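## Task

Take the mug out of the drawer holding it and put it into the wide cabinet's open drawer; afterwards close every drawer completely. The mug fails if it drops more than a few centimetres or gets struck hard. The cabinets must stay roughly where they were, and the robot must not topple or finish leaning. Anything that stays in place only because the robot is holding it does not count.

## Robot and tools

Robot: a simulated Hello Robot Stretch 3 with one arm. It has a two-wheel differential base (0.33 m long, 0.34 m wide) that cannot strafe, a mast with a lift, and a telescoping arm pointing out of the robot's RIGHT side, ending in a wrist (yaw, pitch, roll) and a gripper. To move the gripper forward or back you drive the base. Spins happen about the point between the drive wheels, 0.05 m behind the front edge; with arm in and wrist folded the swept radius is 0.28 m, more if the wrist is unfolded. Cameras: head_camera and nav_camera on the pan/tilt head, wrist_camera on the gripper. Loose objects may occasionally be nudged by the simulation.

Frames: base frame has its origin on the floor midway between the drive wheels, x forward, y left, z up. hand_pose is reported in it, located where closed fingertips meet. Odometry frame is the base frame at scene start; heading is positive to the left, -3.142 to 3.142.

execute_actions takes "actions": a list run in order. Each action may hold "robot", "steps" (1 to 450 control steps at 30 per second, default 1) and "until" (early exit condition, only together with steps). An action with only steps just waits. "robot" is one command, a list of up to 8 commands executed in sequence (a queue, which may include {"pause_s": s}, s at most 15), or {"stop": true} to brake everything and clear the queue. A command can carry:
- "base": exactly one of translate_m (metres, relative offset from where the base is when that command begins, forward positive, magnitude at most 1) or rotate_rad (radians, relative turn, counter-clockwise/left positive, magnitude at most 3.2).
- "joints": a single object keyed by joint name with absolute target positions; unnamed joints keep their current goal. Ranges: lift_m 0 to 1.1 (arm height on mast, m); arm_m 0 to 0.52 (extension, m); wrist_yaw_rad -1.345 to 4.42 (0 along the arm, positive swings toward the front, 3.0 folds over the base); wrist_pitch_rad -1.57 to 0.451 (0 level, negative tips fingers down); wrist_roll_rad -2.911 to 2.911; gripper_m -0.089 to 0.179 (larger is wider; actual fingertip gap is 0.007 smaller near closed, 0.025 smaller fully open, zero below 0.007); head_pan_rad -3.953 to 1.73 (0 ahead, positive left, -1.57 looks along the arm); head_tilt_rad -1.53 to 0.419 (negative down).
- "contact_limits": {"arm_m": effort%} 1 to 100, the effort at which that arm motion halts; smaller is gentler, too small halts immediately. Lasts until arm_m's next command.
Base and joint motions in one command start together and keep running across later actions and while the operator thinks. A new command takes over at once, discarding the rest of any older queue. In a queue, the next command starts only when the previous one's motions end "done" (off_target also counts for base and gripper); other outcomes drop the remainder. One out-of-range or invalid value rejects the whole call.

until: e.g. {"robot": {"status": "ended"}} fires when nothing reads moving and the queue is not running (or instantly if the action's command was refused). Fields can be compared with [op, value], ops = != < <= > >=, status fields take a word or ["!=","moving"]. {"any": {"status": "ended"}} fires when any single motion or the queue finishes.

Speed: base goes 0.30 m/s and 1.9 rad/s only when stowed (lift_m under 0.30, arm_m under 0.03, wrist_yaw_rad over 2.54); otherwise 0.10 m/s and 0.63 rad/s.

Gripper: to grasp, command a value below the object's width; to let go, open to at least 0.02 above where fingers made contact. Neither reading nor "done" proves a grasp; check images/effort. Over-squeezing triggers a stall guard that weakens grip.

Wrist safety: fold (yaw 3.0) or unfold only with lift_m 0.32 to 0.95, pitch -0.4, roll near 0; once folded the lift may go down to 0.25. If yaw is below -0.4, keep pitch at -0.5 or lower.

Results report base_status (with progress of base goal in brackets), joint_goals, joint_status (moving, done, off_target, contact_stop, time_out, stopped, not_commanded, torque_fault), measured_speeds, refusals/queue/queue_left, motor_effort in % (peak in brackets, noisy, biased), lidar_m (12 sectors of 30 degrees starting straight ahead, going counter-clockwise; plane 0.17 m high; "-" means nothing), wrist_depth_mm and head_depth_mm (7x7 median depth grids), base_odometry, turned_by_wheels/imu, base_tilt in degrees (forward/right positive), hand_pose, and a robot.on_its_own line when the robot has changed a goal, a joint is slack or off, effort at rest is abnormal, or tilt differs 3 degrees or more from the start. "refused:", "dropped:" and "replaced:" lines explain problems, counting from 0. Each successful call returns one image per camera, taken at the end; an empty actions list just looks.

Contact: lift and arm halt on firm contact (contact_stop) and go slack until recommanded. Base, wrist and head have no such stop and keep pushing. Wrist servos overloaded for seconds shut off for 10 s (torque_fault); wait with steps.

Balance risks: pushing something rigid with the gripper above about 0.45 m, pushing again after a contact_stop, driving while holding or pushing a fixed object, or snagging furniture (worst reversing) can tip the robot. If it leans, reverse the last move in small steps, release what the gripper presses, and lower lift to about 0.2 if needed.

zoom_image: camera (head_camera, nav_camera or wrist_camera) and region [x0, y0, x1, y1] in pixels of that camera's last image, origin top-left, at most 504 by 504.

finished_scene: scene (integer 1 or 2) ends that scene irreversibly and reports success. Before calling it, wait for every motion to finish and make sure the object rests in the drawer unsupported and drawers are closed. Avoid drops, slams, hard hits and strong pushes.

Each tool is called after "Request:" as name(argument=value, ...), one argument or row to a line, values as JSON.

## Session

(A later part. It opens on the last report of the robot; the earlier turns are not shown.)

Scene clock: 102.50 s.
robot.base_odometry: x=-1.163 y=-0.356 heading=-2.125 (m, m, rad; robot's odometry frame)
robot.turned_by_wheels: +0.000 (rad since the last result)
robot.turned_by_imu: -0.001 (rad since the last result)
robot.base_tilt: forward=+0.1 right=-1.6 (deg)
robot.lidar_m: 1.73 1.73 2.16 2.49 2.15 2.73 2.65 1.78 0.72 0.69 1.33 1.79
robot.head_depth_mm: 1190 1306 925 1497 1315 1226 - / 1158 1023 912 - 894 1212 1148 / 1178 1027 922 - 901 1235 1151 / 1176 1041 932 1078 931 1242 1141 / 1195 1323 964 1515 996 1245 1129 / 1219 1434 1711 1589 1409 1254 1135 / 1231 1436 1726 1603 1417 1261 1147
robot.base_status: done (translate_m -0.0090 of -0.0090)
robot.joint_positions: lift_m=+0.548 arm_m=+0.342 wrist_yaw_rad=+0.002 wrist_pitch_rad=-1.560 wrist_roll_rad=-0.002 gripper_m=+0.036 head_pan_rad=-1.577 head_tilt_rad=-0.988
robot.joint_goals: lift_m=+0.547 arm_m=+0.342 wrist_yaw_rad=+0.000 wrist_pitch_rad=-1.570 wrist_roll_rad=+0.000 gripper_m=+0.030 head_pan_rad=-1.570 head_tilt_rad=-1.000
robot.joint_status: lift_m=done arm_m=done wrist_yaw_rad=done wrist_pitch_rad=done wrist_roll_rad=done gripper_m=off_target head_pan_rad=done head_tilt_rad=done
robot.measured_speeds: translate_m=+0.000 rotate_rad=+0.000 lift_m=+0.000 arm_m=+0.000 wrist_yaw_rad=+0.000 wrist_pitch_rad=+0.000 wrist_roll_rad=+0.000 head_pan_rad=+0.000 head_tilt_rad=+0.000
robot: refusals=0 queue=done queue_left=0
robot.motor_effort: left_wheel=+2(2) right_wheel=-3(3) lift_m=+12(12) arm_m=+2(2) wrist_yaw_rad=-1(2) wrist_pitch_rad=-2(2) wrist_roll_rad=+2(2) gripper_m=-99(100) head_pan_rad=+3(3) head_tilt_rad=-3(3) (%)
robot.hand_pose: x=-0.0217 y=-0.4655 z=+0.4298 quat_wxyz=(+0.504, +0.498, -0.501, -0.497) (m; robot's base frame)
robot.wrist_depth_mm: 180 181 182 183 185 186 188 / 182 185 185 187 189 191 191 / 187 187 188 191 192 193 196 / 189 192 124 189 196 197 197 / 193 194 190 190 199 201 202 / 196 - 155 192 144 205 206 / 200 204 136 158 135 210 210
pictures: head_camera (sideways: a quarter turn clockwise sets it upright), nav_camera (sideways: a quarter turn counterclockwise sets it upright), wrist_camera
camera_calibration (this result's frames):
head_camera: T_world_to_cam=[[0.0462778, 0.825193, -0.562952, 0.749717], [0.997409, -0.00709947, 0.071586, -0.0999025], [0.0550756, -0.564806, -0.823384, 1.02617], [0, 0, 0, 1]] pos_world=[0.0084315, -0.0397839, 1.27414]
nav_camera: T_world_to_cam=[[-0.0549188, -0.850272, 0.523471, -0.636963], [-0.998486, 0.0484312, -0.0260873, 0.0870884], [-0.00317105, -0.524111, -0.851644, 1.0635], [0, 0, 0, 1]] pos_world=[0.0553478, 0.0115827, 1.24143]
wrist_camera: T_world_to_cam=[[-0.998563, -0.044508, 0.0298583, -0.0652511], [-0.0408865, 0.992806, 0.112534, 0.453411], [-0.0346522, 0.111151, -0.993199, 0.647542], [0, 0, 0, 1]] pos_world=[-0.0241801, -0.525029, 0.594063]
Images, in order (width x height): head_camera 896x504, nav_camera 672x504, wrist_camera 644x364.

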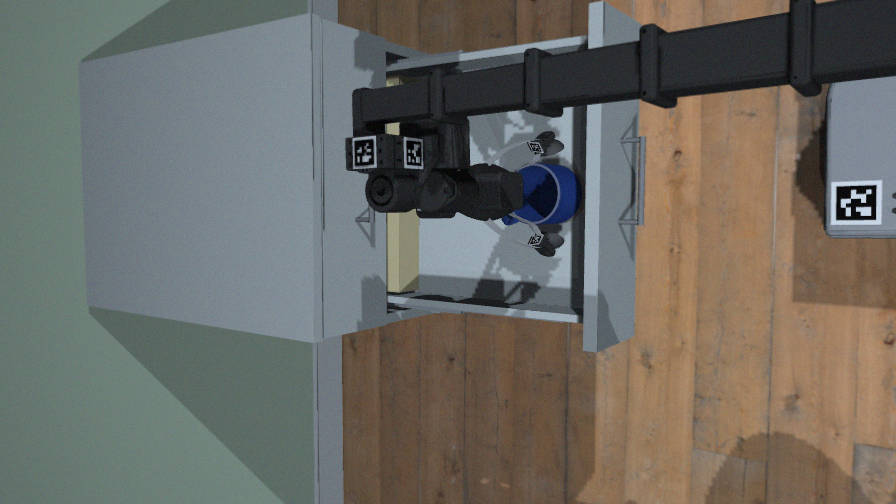

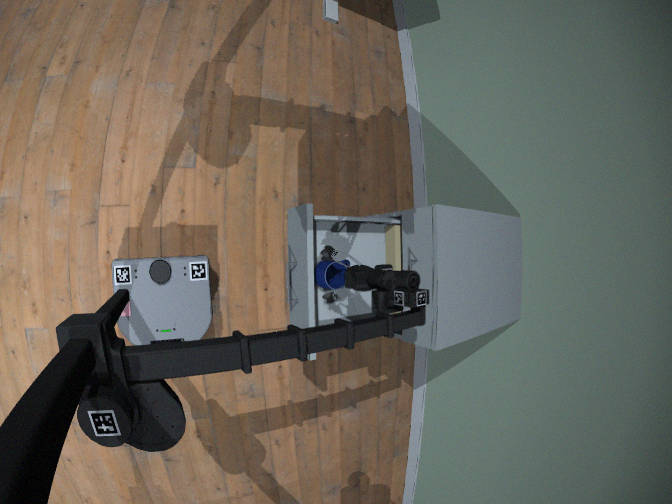

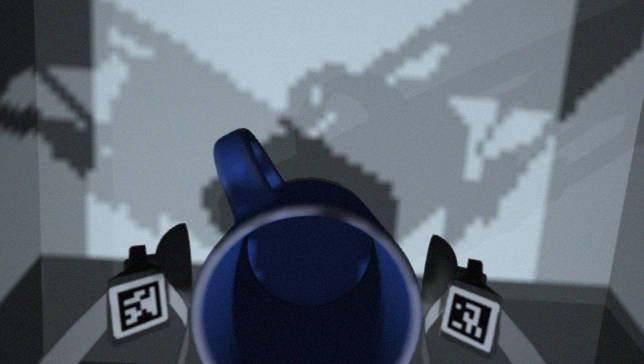

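Request:
execute_actions(
  actions=[
    {"robot":[{"joints":{"gripper_m":0.135}},{"joints":{"lift_m":0.572}},{"joints":{"gripper_m":0.075}}],"steps":200,"until":{"robot":{"status":"ended"}}},
  ],
)

Scene clock: 109.60 s.
robot.base_odometry: x=-1.163 y=-0.356 heading=-2.125 (m, m, rad; robot's odometry frame)
robot.turned_by_wheels: +0.000 (rad since the last result)
robot.turned_by_imu: -0.001 (rad since the last result)
robot.base_tilt: forward=+0.2 right=-1.6 (deg)
robot.lidar_m: 1.73 1.73 2.16 2.49 2.15 2.74 2.66 1.77 0.71 0.69 1.33 1.79
robot.head_depth_mm: 1185 1304 924 1510 1354 - - / 1162 1022 909 - 942 1223 1143 / 1177 1026 918 - 902 1229 1152 / 1183 1042 932 1081 955 1245 1137 / 1194 1325 966 1518 994 1246 1132 / 1211 1424 1705 1580 1398 1256 1140 / 1222 1439 1725 1595 1403 1256 1140
robot.base_status: done (translate_m -0.0090 of -0.0090)
robot.joint_positions: lift_m=+0.571 arm_m=+0.342 wrist_yaw_rad=+0.002 wrist_pitch_rad=-1.560 wrist_roll_rad=-0.002 gripper_m=+0.075 head_pan_rad=-1.577 head_tilt_rad=-0.988
robot.joint_goals: lift_m=+0.572 arm_m=+0.342 wrist_yaw_rad=+0.000 wrist_pitch_rad=-1.570 wrist_roll_rad=+0.000 gripper_m=+0.075 head_pan_rad=-1.570 head_tilt_rad=-1.000
robot.joint_status: lift_m=done arm_m=done wrist_yaw_rad=done wrist_pitch_rad=done wrist_roll_rad=done gripper_m=done head_pan_rad=done head_tilt_rad=done
robot.measured_speeds: translate_m=+0.000 rotate_rad=+0.000 lift_m=+0.000 arm_m=+0.000 wrist_yaw_rad=+0.000 wrist_pitch_rad=+0.000 wrist_roll_rad=+0.000 head_pan_rad=+0.000 head_tilt_rad=+0.000
robot: refusals=0 queue=done queue_left=0
robot.motor_effort: left_wheel=+2(2) right_wheel=-2(3) lift_m=+31(33) arm_m=+2(3) wrist_yaw_rad=-1(3) wrist_pitch_rad=-2(2) wrist_roll_rad=+1(2) gripper_m=-9(93) head_pan_rad=+3(3) head_tilt_rad=-3(3) (%)
robot.hand_pose: x=-0.0217 y=-0.4655 z=+0.4537 quat_wxyz=(+0.504, +0.498, -0.501, -0.497) (m; robot's base frame)
robot.wrist_depth_mm: 198 201 203 207 207 209 210 / 200 205 209 210 211 214 213 / 202 211 212 214 216 218 217 / 205 215 215 196 221 222 219 / 209 219 214 213 224 228 217 / 211 222 166 207 150 230 214 / 205 220 164 158 229 235 210
pictures: head_camera (sideways: a quarter turn clockwise sets it upright), nav_camera (sideways: a quarter turn counterclockwise sets it upright), wrist_camera
camera_calibration (this result's frames):
head_camera: T_world_to_cam=[[0.0462779, 0.825193, -0.562952, 0.749717], [0.997409, -0.0070996, 0.071586, -0.0999025], [0.0550755, -0.564806, -0.823384, 1.02617], [0, 0, 0, 1]] pos_world=[0.00843149, -0.0397839, 1.27414]
nav_camera: T_world_to_cam=[[-0.0549189, -0.850272, 0.523471, -0.636962], [-0.998486, 0.0484313, -0.0260873, 0.0870884], [-0.00317111, -0.524111, -0.851644, 1.0635], [0, 0, 0, 1]] pos_world=[0.0553478, 0.0115827, 1.24143]
wrist_camera: T_world_to_cam=[[-0.998565, -0.0444576, 0.0298582, -0.06594], [-0.0408365, 0.992808, 0.112534, 0.450731], [-0.0346464, 0.111153, -0.993199, 0.671261], [0, 0, 0, 1]] pos_world=[-0.0241823, -0.525034, 0.617942]
Images, in order (width x height): head_camera 896x504, nav_camera 672x504, wrist_camera 644x364.

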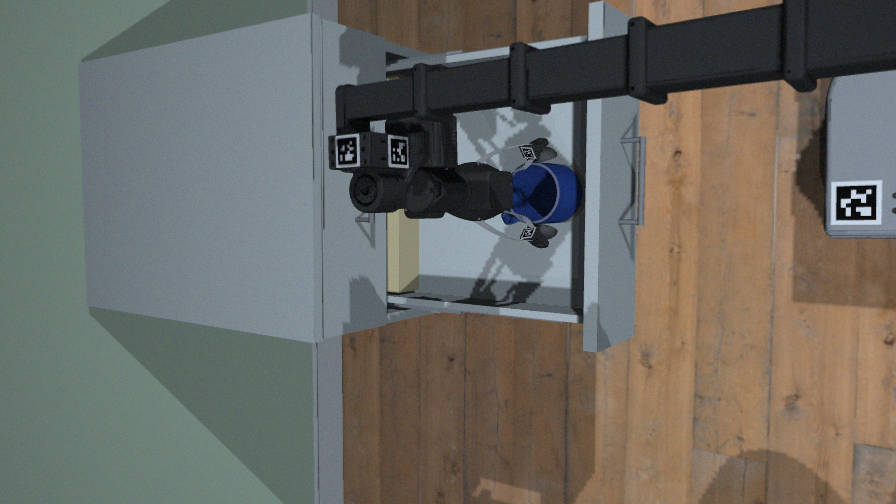

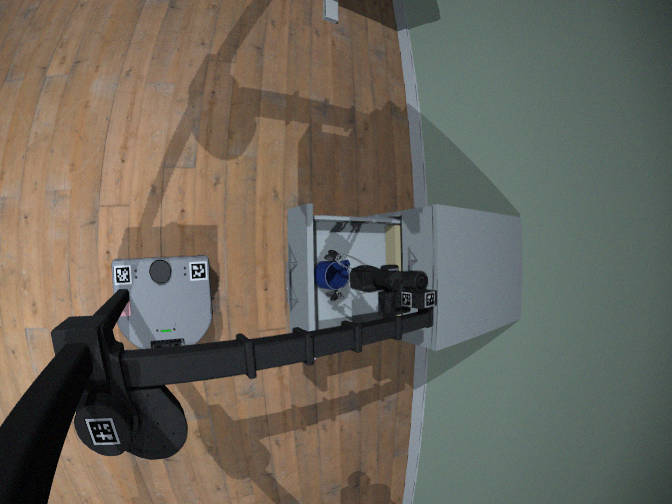

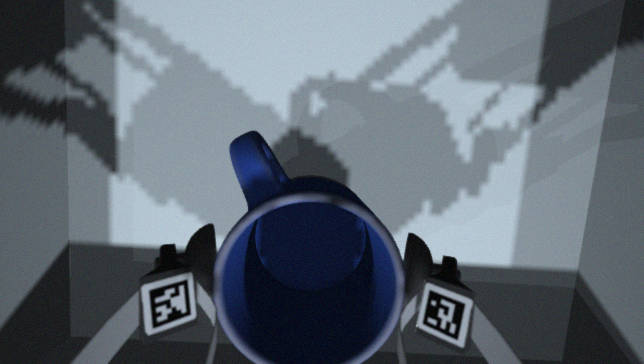

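Request:
zoom_image(
  camera="head_camera",
  region=[450, 120, 610, 270],
)

Request:
zoom_image(
  camera="wrist_camera",
  region=[130, 200, 490, 364],
)

Region (450, 120, 610, 270) of head_camera's 896x504 image, scaled by 3.150, with more detail than that image has; it fills the top 472 rows of this view, and the rest is white.

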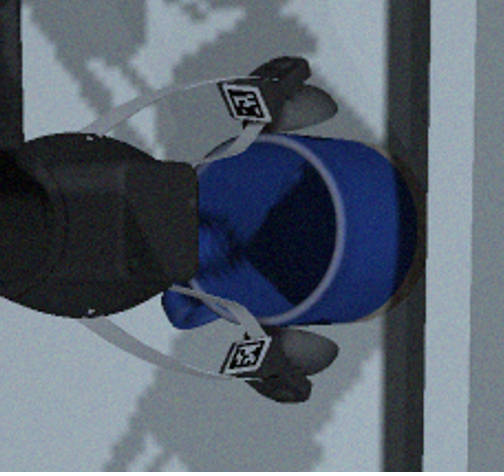

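Region (130, 200, 490, 364) of wrist_camera's 644x364 image, scaled by 1.400; it fills the top 230 rows of this view, and the rest is white.

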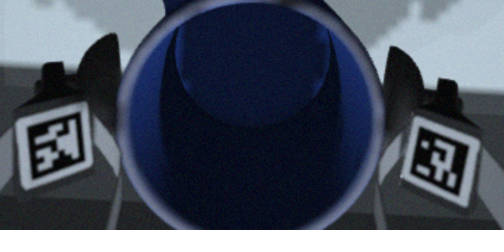

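Request:
execute_actions(
  actions=[
    {"robot":[{"joints":{"gripper_m":0.045}},{"joints":{"lift_m":0.592}},{"pause_s":0.7}],"steps":200,"until":{"robot":{"status":"ended"}}},
  ],
)

Scene clock: 124.50 s.
robot.base_odometry: x=-1.163 y=-0.356 heading=-2.125 (m, m, rad; robot's odometry frame)
robot.turned_by_wheels: +0.000 (rad since the last result)
robot.turned_by_imu: -0.001 (rad since the last result)
robot.base_tilt: forward=+0.1 right=-1.6 (deg)
robot.lidar_m: 1.73 1.74 2.15 2.49 2.15 2.74 2.66 1.78 0.71 0.69 1.33 1.79
robot.head_depth_mm: 1189 1310 925 1514 1380 - - / 1155 1019 909 1034 920 1223 1141 / 1175 1031 912 - 900 1235 1146 / 1187 1040 928 1080 954 1236 1132 / 1193 1316 962 1522 996 1248 1130 / 1218 1435 1697 1588 1404 1250 1141 / 1218 1438 1730 1593 1407 1264 1140
robot.base_status: done (translate_m -0.0090 of -0.0090)
robot.joint_positions: lift_m=+0.591 arm_m=+0.342 wrist_yaw_rad=+0.002 wrist_pitch_rad=-1.560 wrist_roll_rad=-0.002 gripper_m=+0.046 head_pan_rad=-1.577 head_tilt_rad=-0.988
robot.joint_goals: lift_m=+0.592 arm_m=+0.342 wrist_yaw_rad=+0.000 wrist_pitch_rad=-1.570 wrist_roll_rad=+0.000 gripper_m=+0.045 head_pan_rad=-1.570 head_tilt_rad=-1.000
robot.joint_status: lift_m=done arm_m=done wrist_yaw_rad=done wrist_pitch_rad=done wrist_roll_rad=done gripper_m=done head_pan_rad=done head_tilt_rad=done
robot.measured_speeds: translate_m=+0.000 rotate_rad=+0.000 lift_m=+0.000 arm_m=+0.000 wrist_yaw_rad=+0.000 wrist_pitch_rad=+0.000 wrist_roll_rad=+0.000 head_pan_rad=+0.000 head_tilt_rad=+0.000
robot: refusals=0 queue=done queue_left=0
robot.motor_effort: left_wheel=+2(3) right_wheel=-3(2) lift_m=+32(33) arm_m=+2(2) wrist_yaw_rad=-2(1) wrist_pitch_rad=-2(2) wrist_roll_rad=+2(2) gripper_m=-19(100) head_pan_rad=+4(4) head_tilt_rad=-3(3) (%)
robot.hand_pose: x=-0.0217 y=-0.4655 z=+0.4736 quat_wxyz=(+0.504, +0.498, -0.501, -0.497) (m; robot's base frame)
robot.wrist_depth_mm: 197 221 224 224 225 228 227 / 199 226 226 231 231 231 226 / 203 230 230 233 236 237 223 / 206 233 236 237 241 241 220 / 209 238 209 210 242 250 216 / 211 243 167 209 149 251 213 / 210 221 157 159 231 257 212
pictures: head_camera (sideways: a quarter turn clockwise sets it upright), nav_camera (sideways: a quarter turn counterclockwise sets it upright), wrist_camera
camera_calibration (this result's frames):
head_camera: T_world_to_cam=[[0.0462781, 0.825193, -0.562952, 0.749717], [0.997409, -0.00709983, 0.071586, -0.0999025], [0.0550754, -0.564806, -0.823384, 1.02617], [0, 0, 0, 1]] pos_world=[0.00843148, -0.0397839, 1.27414]
nav_camera: T_world_to_cam=[[-0.0549191, -0.850272, 0.523471, -0.636962], [-0.998486, 0.0484316, -0.0260873, 0.0870884], [-0.00317124, -0.524111, -0.851644, 1.0635], [0, 0, 0, 1]] pos_world=[0.0553478, 0.0115827, 1.24143]
wrist_camera: T_world_to_cam=[[-0.998565, -0.0444587, 0.0298582, -0.0665352], [-0.0408375, 0.992808, 0.112534, 0.44849], [-0.0346466, 0.111153, -0.993199, 0.691043], [0, 0, 0, 1]] pos_world=[-0.0241822, -0.525034, 0.63786]
Images, in order (width x height): head_camera 896x504, nav_camera 672x504, wrist_camera 644x364.

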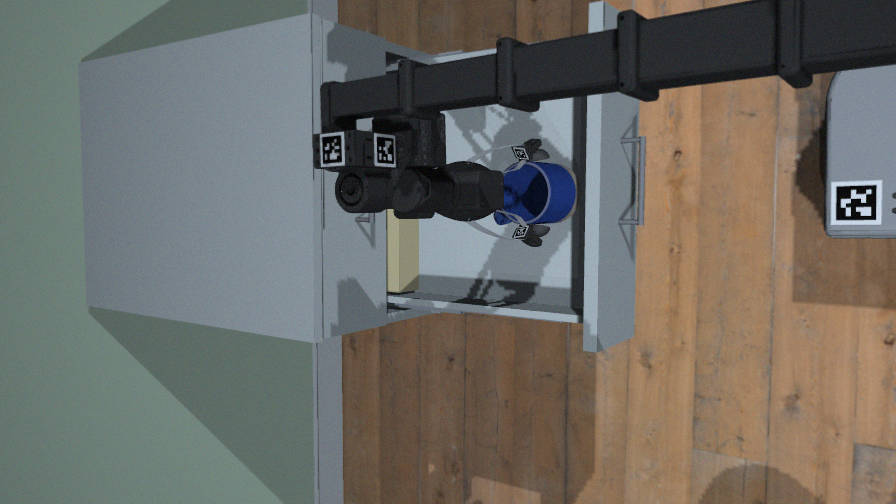

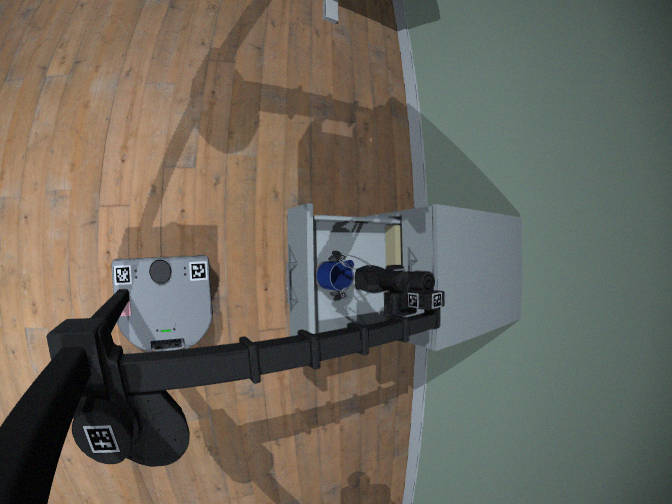

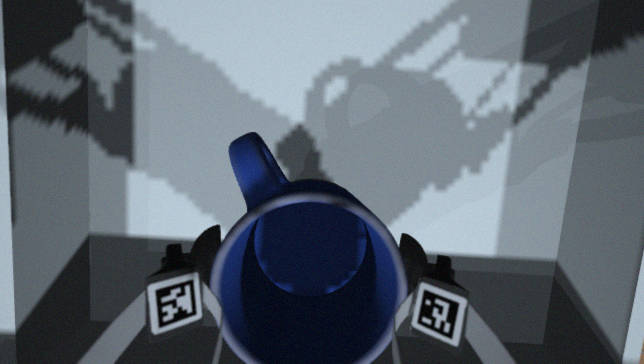

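Request:
execute_actions(
  actions=[
    {"robot":[{"joints":{"lift_m":0.71}},{"joints":{"arm_m":0.07,"wrist_yaw_rad":1.57,"wrist_roll_rad":-1.57,"head_tilt_rad":-1.2}}],"steps":300,"until":{"robot":{"status":"ended"}}},
  ],
)

Scene clock: 173.50 s.
robot.base_odometry: x=-1.163 y=-0.356 heading=-2.125 (m, m, rad; robot's odometry frame)
robot.turned_by_wheels: +0.000 (rad since the last result)
robot.turned_by_imu: -0.002 (rad since the last result)
robot.base_tilt: forward=+0.1 right=-1.6 (deg)
robot.lidar_m: 1.73 1.73 2.15 2.49 2.15 2.74 2.65 1.77 0.71 0.69 1.33 1.79
robot.head_depth_mm: 889 883 1490 - - - - / 883 880 1043 - 1257 - - / 895 889 1044 - 1239 - - / 897 894 1044 969 1288 1195 1115 / 921 897 1464 978 1288 1199 1122 / 1379 1632 1527 1405 1297 1204 1125 / 1385 1633 1541 1422 1303 1213 1133
robot.base_status: done (translate_m -0.0090 of -0.0090)
robot.joint_positions: lift_m=+0.709 arm_m=+0.070 wrist_yaw_rad=+1.568 wrist_pitch_rad=-1.560 wrist_roll_rad=-1.567 gripper_m=+0.046 head_pan_rad=-1.577 head_tilt_rad=-1.185
robot.joint_goals: lift_m=+0.710 arm_m=+0.070 wrist_yaw_rad=+1.570 wrist_pitch_rad=-1.570 wrist_roll_rad=-1.570 gripper_m=+0.045 head_pan_rad=-1.570 head_tilt_rad=-1.200
robot.joint_status: lift_m=done arm_m=done wrist_yaw_rad=done wrist_pitch_rad=done wrist_roll_rad=done gripper_m=done head_pan_rad=done head_tilt_rad=done
robot.measured_speeds: translate_m=+0.000 rotate_rad=+0.000 lift_m=+0.000 arm_m=+0.000 wrist_yaw_rad=+0.000 wrist_pitch_rad=+0.000 wrist_roll_rad=+0.000 head_pan_rad=+0.000 head_tilt_rad=+0.000
robot: refusals=0 queue=done queue_left=0
robot.motor_effort: left_wheel=+2(2) right_wheel=-2(2) lift_m=+31(33) arm_m=-3(2) wrist_yaw_rad=+1(4) wrist_pitch_rad=-2(2) wrist_roll_rad=-2(4) gripper_m=-17(19) head_pan_rad=+3(4) head_tilt_rad=-4(16) (%)
robot.hand_pose: x=-0.0425 y=-0.2151 z=+0.5916 quat_wxyz=(+0.504, +0.499, +0.496, +0.501) (m; robot's base frame)
robot.wrist_depth_mm: 707 715 - - 739 735 735 / 722 709 - - 749 761 757 / 724 749 745 - 766 765 779 / 739 750 746 210 759 771 777 / 771 771 210 210 770 775 800 / 763 792 168 212 149 827 821 / 787 331 156 159 334 835 822
pictures: head_camera (sideways: a quarter turn clockwise sets it upright), nav_camera (sideways: a quarter turn counterclockwise sets it upright), wrist_camera
camera_calibration (this result's frames):
head_camera: T_world_to_cam=[[0.0468227, 0.919694, -0.389833, 0.52421], [0.997328, -0.0211332, 0.0699312, -0.0977294], [0.0560769, -0.392066, -0.918226, 1.14941], [0, 0, 0, 1]] pos_world=[0.00846778, -0.0335322, 1.26661]
nav_camera: T_world_to_cam=[[-0.0554159, -0.936528, 0.346185, -0.406041], [-0.998461, 0.0527222, -0.0172012, 0.0755139], [-0.0021423, -0.346606, -0.938008, 1.1757], [0, 0, 0, 1]] pos_world=[0.0554153, 0.0232539, 1.24468]
wrist_camera: T_world_to_cam=[[0.998663, 0.0338775, 0.0390539, 0.0165819], [0.0287964, -0.991861, 0.124028, -0.245003], [0.0429378, -0.122738, -0.99151, 0.731667], [0, 0, 0, 1]] pos_world=[-0.0409206, -0.153768, 0.755195]
Images, in order (width x height): head_camera 896x504, nav_camera 672x504, wrist_camera 644x364.

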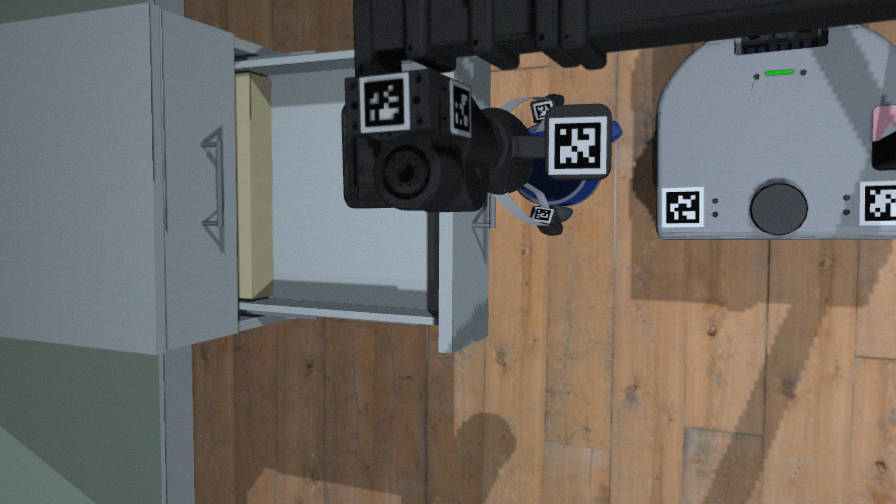

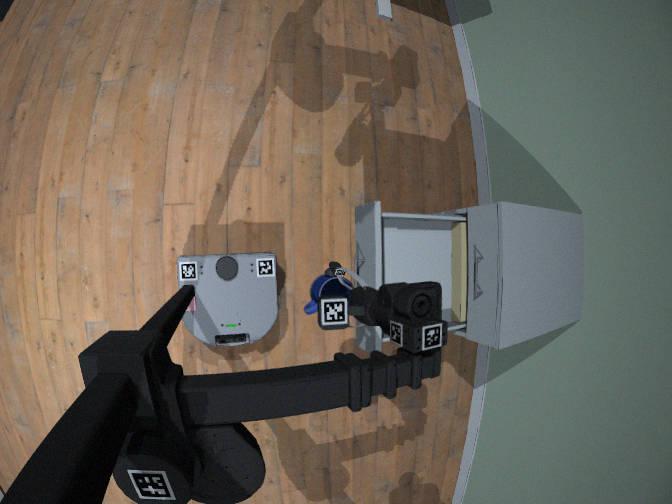

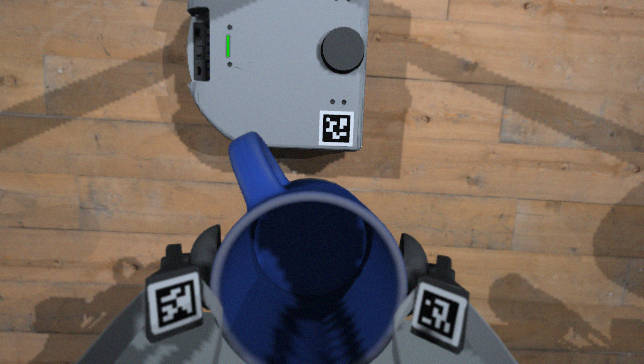

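Request:
execute_actions(
  actions=[
    {"robot":[{"joints":{"lift_m":0.297,"arm_m":0.08}}],"steps":300,"until":{"robot":{"status":"ended"}}},
  ],
)

Scene clock: 186.33 s.
robot.base_odometry: x=-1.163 y=-0.356 heading=-2.125 (m, m, rad; robot's odometry frame)
robot.turned_by_wheels: +0.000 (rad since the last result)
robot.turned_by_imu: -0.002 (rad since the last result)
robot.base_tilt: forward=+0.1 right=-1.6 (deg)
robot.lidar_m: 1.73 1.73 2.15 2.50 2.16 2.74 2.66 1.77 0.18 0.19 1.33 1.79
robot.head_depth_mm: 889 885 1461 1311 1259 1187 - / 883 882 1029 954 1275 - - / 895 888 1034 967 - - - / 899 887 1042 972 1284 1192 1116 / 917 895 1462 974 1294 1209 1118 / 1389 1630 1523 1405 1295 1194 1134 / 1393 1634 1553 1414 1308 1217 1142
robot.base_status: done (translate_m -0.0090 of -0.0090)
robot.joint_positions: lift_m=+0.298 arm_m=+0.080 wrist_yaw_rad=+1.575 wrist_pitch_rad=-1.559 wrist_roll_rad=-1.573 gripper_m=+0.046 head_pan_rad=-1.577 head_tilt_rad=-1.185
robot.joint_goals: lift_m=+0.297 arm_m=+0.080 wrist_yaw_rad=+1.570 wrist_pitch_rad=-1.570 wrist_roll_rad=-1.570 gripper_m=+0.045 head_pan_rad=-1.570 head_tilt_rad=-1.200
robot.joint_status: lift_m=done arm_m=done wrist_yaw_rad=done wrist_pitch_rad=done wrist_roll_rad=done gripper_m=done head_pan_rad=done head_tilt_rad=done
robot.measured_speeds: translate_m=+0.000 rotate_rad=+0.000 lift_m=+0.000 arm_m=+0.000 wrist_yaw_rad=+0.000 wrist_pitch_rad=+0.000 wrist_roll_rad=+0.000 head_pan_rad=+0.000 head_tilt_rad=+0.000
robot: refusals=0 queue=done queue_left=0
robot.motor_effort: left_wheel=+3(2) right_wheel=-2(2) lift_m=+8(32) arm_m=-2(4) wrist_yaw_rad=-4(6) wrist_pitch_rad=-2(2) wrist_roll_rad=+2(2) gripper_m=-20(19) head_pan_rad=+4(3) head_tilt_rad=-4(4) (%)
robot.hand_pose: x=-0.0423 y=-0.2252 z=+0.1799 quat_wxyz=(+0.501, +0.495, +0.499, +0.504) (m; robot's base frame)
robot.wrist_depth_mm: - - - - - 324 327 / - - - - - 331 334 / 321 326 148 - - 342 343 / 334 334 332 177 342 345 348 / 336 340 209 209 345 356 354 / 349 342 165 204 153 359 367 / 352 354 154 158 366 372 373
pictures: head_camera (sideways: a quarter turn clockwise sets it upright), nav_camera (sideways: a quarter turn counterclockwise sets it upright), wrist_camera
camera_calibration (this result's frames):
head_camera: T_world_to_cam=[[0.0468227, 0.919694, -0.389833, 0.52421], [0.997328, -0.0211332, 0.0699312, -0.0977294], [0.0560769, -0.392066, -0.918226, 1.14941], [0, 0, 0, 1]] pos_world=[0.00846778, -0.0335322, 1.26661]
nav_camera: T_world_to_cam=[[-0.0554159, -0.936528, 0.346185, -0.406041], [-0.998461, 0.0527222, -0.0172012, 0.0755139], [-0.0021423, -0.346606, -0.938008, 1.1757], [0, 0, 0, 1]] pos_world=[0.0554153, 0.0232539, 1.24468]
wrist_camera: T_world_to_cam=[[0.998095, 0.046943, 0.0400372, 0.0354879], [0.0416485, -0.991392, 0.124129, -0.20335], [0.0455196, -0.122225, -0.991458, 0.322495], [0, 0, 0, 1]] pos_world=[-0.0416309, -0.163848, 0.343561]
Images, in order (width x height): head_camera 896x504, nav_camera 672x504, wrist_camera 644x364.

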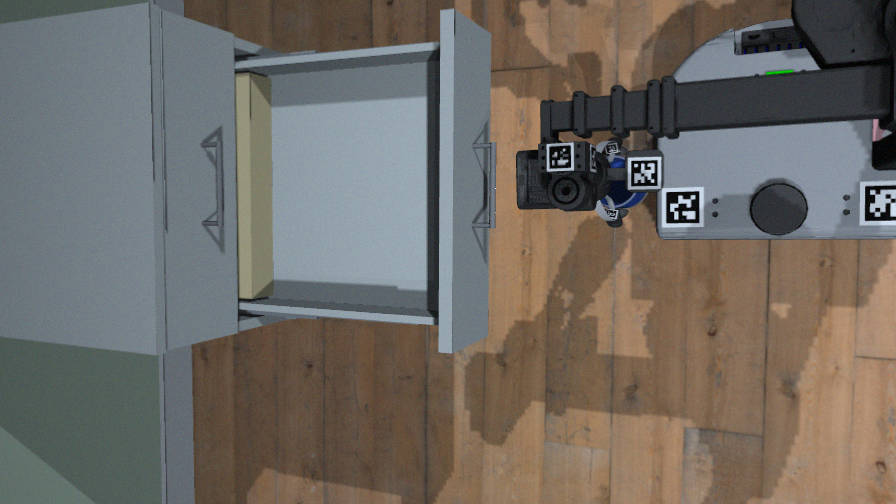

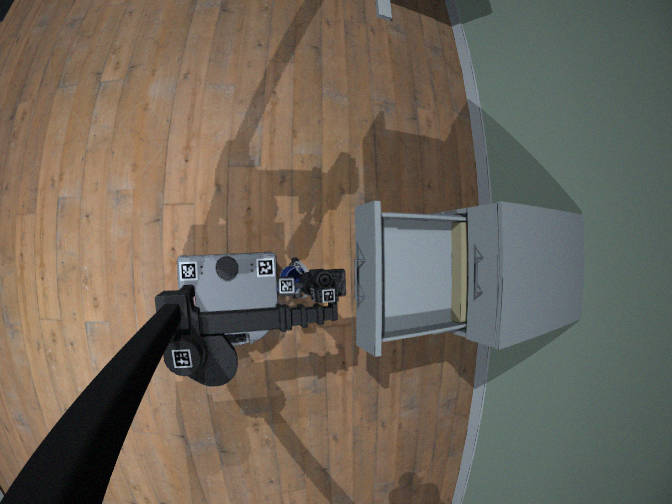

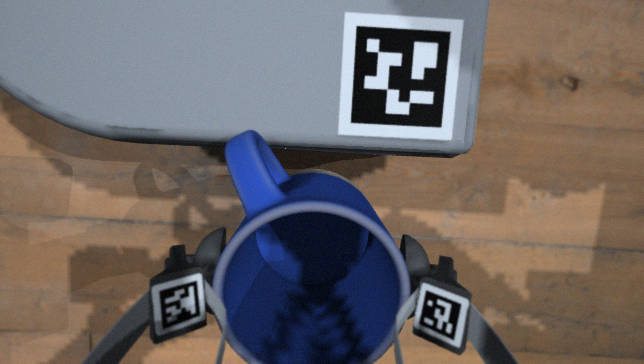

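Request:
execute_actions(
  actions=[
    {"robot":{"joints":{"arm_m":0.125},"contact_limits":{"arm_m":12}},"steps":150,"until":{"robot":{"status":"ended"}}},
    {"robot":{"joints":{"arm_m":0.25,"head_tilt_rad":-1.0},"contact_limits":{"arm_m":12}},"steps":150,"until":{"robot":{"status":"ended"}}},
  ],
)

Scene clock: 196.87 s.
robot.base_odometry: x=-1.163 y=-0.356 heading=-2.125 (m, m, rad; robot's odometry frame)
robot.turned_by_wheels: +0.000 (rad since the last result)
robot.turned_by_imu: -0.001 (rad since the last result)
robot.base_tilt: forward=+0.2 right=-1.6 (deg)
robot.lidar_m: 1.73 1.74 2.15 2.49 2.15 2.74 2.66 1.77 0.71 0.34 1.33 1.79
robot.head_depth_mm: 1177 1064 929 1493 1329 1215 1123 / 1154 1002 916 1057 1334 1223 - / 1164 1009 920 1064 1301 1209 1154 / 1166 1020 928 1069 1352 1231 1136 / 1196 1108 979 1476 1370 1246 1129 / 1222 1440 1711 1575 1391 1247 1133 / 1232 1451 1713 1578 1399 1258 1143
robot.base_status: done (translate_m -0.0090 of -0.0090)
robot.joint_positions: lift_m=+0.297 arm_m=+0.250 wrist_yaw_rad=+1.562 wrist_pitch_rad=-1.558 wrist_roll_rad=-1.573 gripper_m=+0.046 head_pan_rad=-1.577 head_tilt_rad=-1.001
robot.joint_goals: lift_m=+0.297 arm_m=+0.250 wrist_yaw_rad=+1.570 wrist_pitch_rad=-1.570 wrist_roll_rad=-1.570 gripper_m=+0.045 head_pan_rad=-1.570 head_tilt_rad=-1.000
robot.joint_status: lift_m=done arm_m=done wrist_yaw_rad=done wrist_pitch_rad=done wrist_roll_rad=done gripper_m=done head_pan_rad=done head_tilt_rad=done
robot.measured_speeds: translate_m=+0.000 rotate_rad=+0.000 lift_m=+0.000 arm_m=+0.000 wrist_yaw_rad=+0.000 wrist_pitch_rad=+0.000 wrist_roll_rad=+0.000 head_pan_rad=+0.000 head_tilt_rad=+0.000
robot: refusals=0 queue=done queue_left=0
robot.motor_effort: left_wheel=+0(3) right_wheel=+2(3) lift_m=+14(14) arm_m=+4(6) wrist_yaw_rad=+8(8) wrist_pitch_rad=-2(2) wrist_roll_rad=+2(2) gripper_m=-19(21) head_pan_rad=+2(3) head_tilt_rad=+1(14) (%)
robot.contact_limits: arm_m 12 (drawing in: default 21, maximum 34; extending or still: default 28, maximum 46)
robot.hand_pose: x=-0.0422 y=-0.3943 z=+0.1796 quat_wxyz=(+0.505, +0.499, +0.496, +0.501) (m; robot's base frame)
robot.wrist_depth_mm: 310 313 316 318 320 325 326 / 315 321 320 323 325 334 338 / 322 323 328 330 334 335 344 / 332 332 333 337 339 347 350 / 338 340 210 210 347 352 354 / 346 341 168 210 149 358 359 / 350 359 158 160 360 365 366
pictures: head_camera (sideways: a quarter turn clockwise sets it upright), nav_camera (sideways: a quarter turn counterclockwise sets it upright), wrist_camera
camera_calibration (this result's frames):
head_camera: T_world_to_cam=[[0.0463215, 0.832772, -0.551674, 0.735025], [0.997404, -0.00807262, 0.0715614, -0.0998691], [0.0551409, -0.553557, -0.830984, 1.03605], [0, 0, 0, 1]] pos_world=[0.00843371, -0.0394027, 1.27358]
nav_camera: T_world_to_cam=[[-0.0549593, -0.857312, 0.511855, -0.621831], [-0.998484, 0.0487818, -0.0255049, 0.0863297], [-0.00310358, -0.512481, -0.858693, 1.07266], [0, 0, 0, 1]] pos_world=[0.0553525, 0.012404, 1.24158]
wrist_camera: T_world_to_cam=[[0.998631, 0.0334324, 0.0402305, 0.0380482], [0.028205, -0.991864, 0.124136, -0.371728], [0.0440534, -0.122831, -0.991449, 0.301228], [0, 0, 0, 1]] pos_world=[-0.0407817, -0.332976, 0.343267]
Images, in order (width x height): head_camera 896x504, nav_camera 672x504, wrist_camera 644x364.

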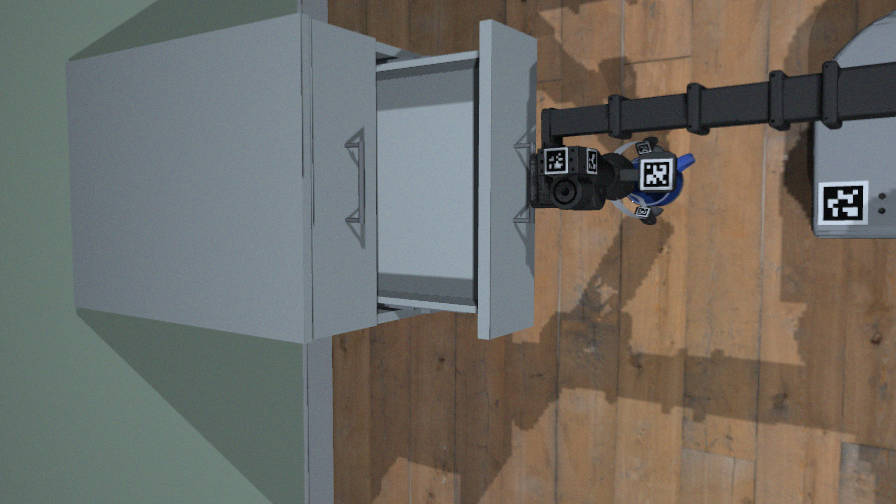

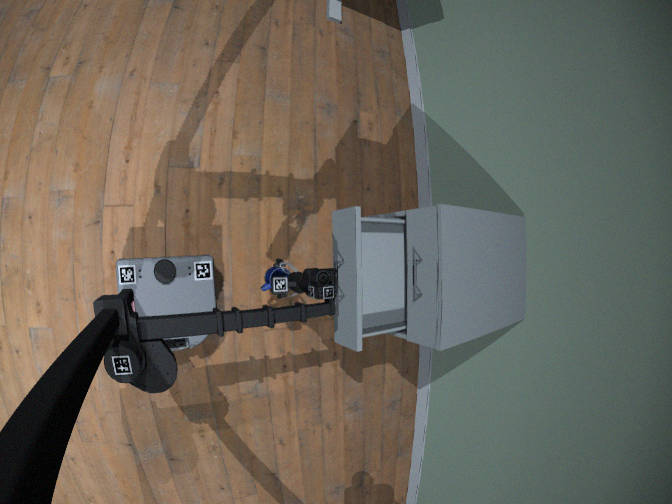

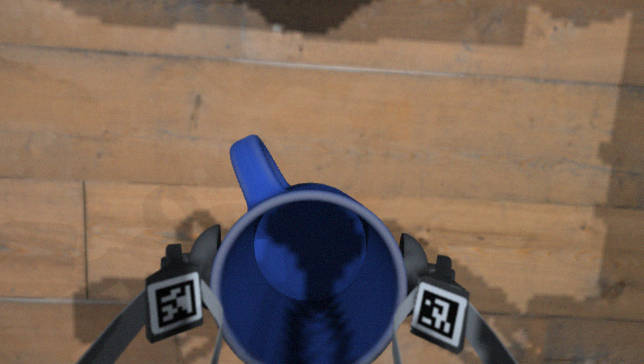

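Request:
execute_actions(
  actions=[
    {"robot":{"joints":{"arm_m":0.425},"contact_limits":{"arm_m":12}},"steps":150,"until":{"robot":{"status":"ended"}}},
    {"robot":{"joints":{"arm_m":0.465},"contact_limits":{"arm_m":10}},"steps":150,"until":{"robot":{"status":"ended"}}},
  ],
)

Scene clock: 203.13 s.
robot.base_odometry: x=-1.163 y=-0.356 heading=-2.125 (m, m, rad; robot's odometry frame)
robot.turned_by_wheels: +0.000 (rad since the last result)
robot.turned_by_imu: -0.001 (rad since the last result)
robot.base_tilt: forward=+0.2 right=-1.6 (deg)
robot.lidar_m: 1.73 1.73 2.16 2.49 2.15 2.74 2.65 1.77 0.72 0.53 1.34 1.79
robot.head_depth_mm: 1190 1076 932 1484 1341 1215 1121 / 1159 1003 917 1108 1356 1229 - / 1164 1010 922 1077 1322 1235 1159 / 1172 1019 929 1165 1381 1235 1140 / 1199 1113 986 1499 1384 1236 1131 / 1229 1454 1708 1569 1393 1250 1136 / 1231 1442 1705 1581 1401 1259 1134
robot.base_status: done (translate_m -0.0090 of -0.0090)
robot.joint_positions: lift_m=+0.297 arm_m=+0.442 wrist_yaw_rad=+1.555 wrist_pitch_rad=-1.558 wrist_roll_rad=-1.573 gripper_m=+0.046 head_pan_rad=-1.577 head_tilt_rad=-1.000
robot.joint_goals: lift_m=+0.297 arm_m=+0.443 wrist_yaw_rad=+1.570 wrist_pitch_rad=-1.570 wrist_roll_rad=-1.570 gripper_m=+0.045 head_pan_rad=-1.570 head_tilt_rad=-1.000
robot.joint_status: lift_m=done arm_m=contact_stop wrist_yaw_rad=done wrist_pitch_rad=done wrist_roll_rad=done gripper_m=done head_pan_rad=done head_tilt_rad=done
robot.measured_speeds: translate_m=+0.000 rotate_rad=+0.002 lift_m=+0.000 arm_m=-0.005 wrist_yaw_rad=+0.040 wrist_pitch_rad=+0.000 wrist_roll_rad=+0.000 head_pan_rad=+0.000 head_tilt_rad=+0.000
robot: refusals=0 queue=dropped queue_left=0
robot.on_its_own: arm_m is slack since a contact_stop, until your next command for it (your +0.465 is given up)
robot.motor_effort: left_wheel=+3(3) right_wheel=-7(7) lift_m=+15(15) arm_m=+5(10) wrist_yaw_rad=+12(16) wrist_pitch_rad=-2(2) wrist_roll_rad=+2(2) gripper_m=-19(19) head_pan_rad=+4(3) head_tilt_rad=+1(1) (%)
robot.contact_limits: arm_m 10 (drawing in: default 21, maximum 34; extending or still: default 28, maximum 46)
robot.hand_pose: x=-0.0422 y=-0.5869 z=+0.1796 quat_wxyz=(+0.506, +0.500, +0.494, +0.499) (m; robot's base frame)
robot.wrist_depth_mm: 310 312 314 320 323 323 328 / 315 318 319 323 324 331 331 / 320 325 326 331 335 339 339 / 326 331 332 334 340 344 345 / 331 339 209 210 344 352 356 / 343 343 169 212 151 359 367 / 341 262 158 160 269 363 369
pictures: head_camera (sideways: a quarter turn clockwise sets it upright), nav_camera (sideways: a quarter turn counterclockwise sets it upright), wrist_camera
camera_calibration (this result's frames):
head_camera: T_world_to_cam=[[0.046318, 0.832272, -0.552429, 0.736008], [0.997404, -0.00800708, 0.0715634, -0.0998719], [0.0551369, -0.554309, -0.830483, 1.0354], [0, 0, 0, 1]] pos_world=[0.00843359, -0.0394283, 1.27362]
nav_camera: T_world_to_cam=[[-0.054956, -0.856848, 0.512632, -0.622842], [-0.998484, 0.048758, -0.0255438, 0.0863804], [-0.00310772, -0.513258, -0.858229, 1.07206], [0, 0, 0, 1]] pos_world=[0.0553522, 0.0123494, 1.24157]
wrist_camera: T_world_to_cam=[[0.998826, 0.0271687, 0.0401033, 0.0408749], [0.0219997, -0.992022, 0.124131, -0.563135], [0.0431558, -0.123103, -0.991455, 0.277342], [0, 0, 0, 1]] pos_world=[-0.040407, -0.525611, 0.343236]
Images, in order (width x height): head_camera 896x504, nav_camera 672x504, wrist_camera 644x364.

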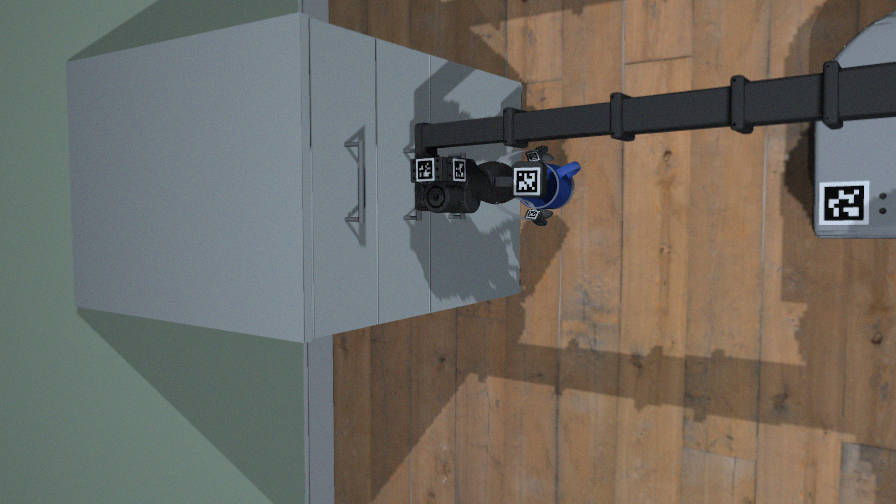

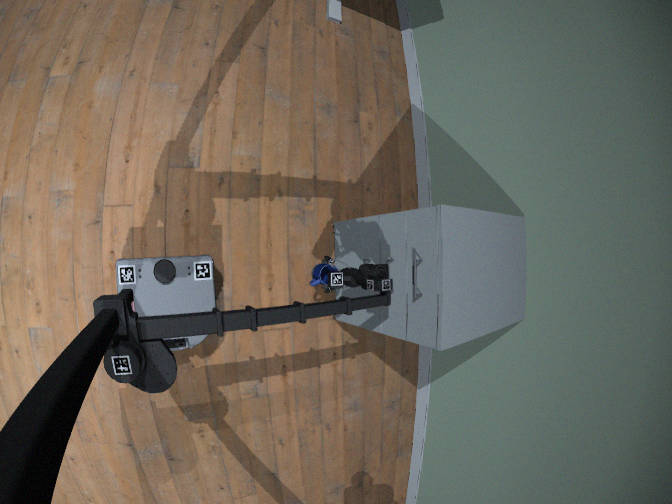

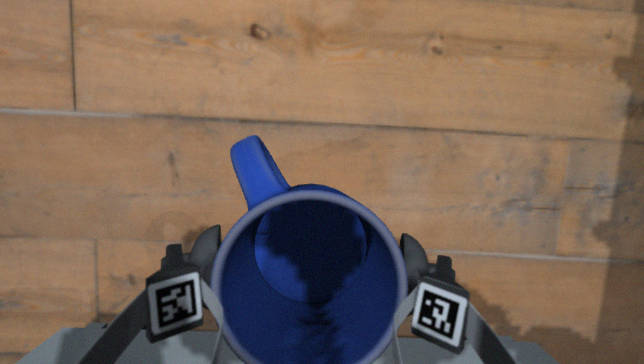

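Request:
zoom_image(
  camera="head_camera",
  region=[290, 200, 540, 360],
)

Region (290, 200, 540, 360) of head_camera's 896x504 image, scaled by 2.016, with more detail than that image has; it fills the top 323 rows of this view, and the rest is white.

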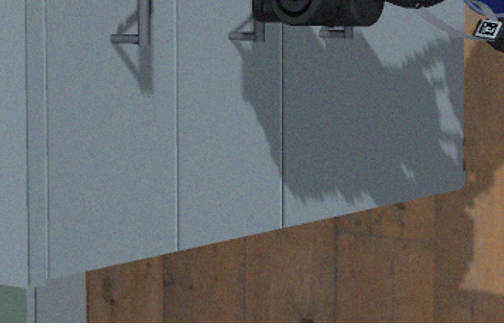

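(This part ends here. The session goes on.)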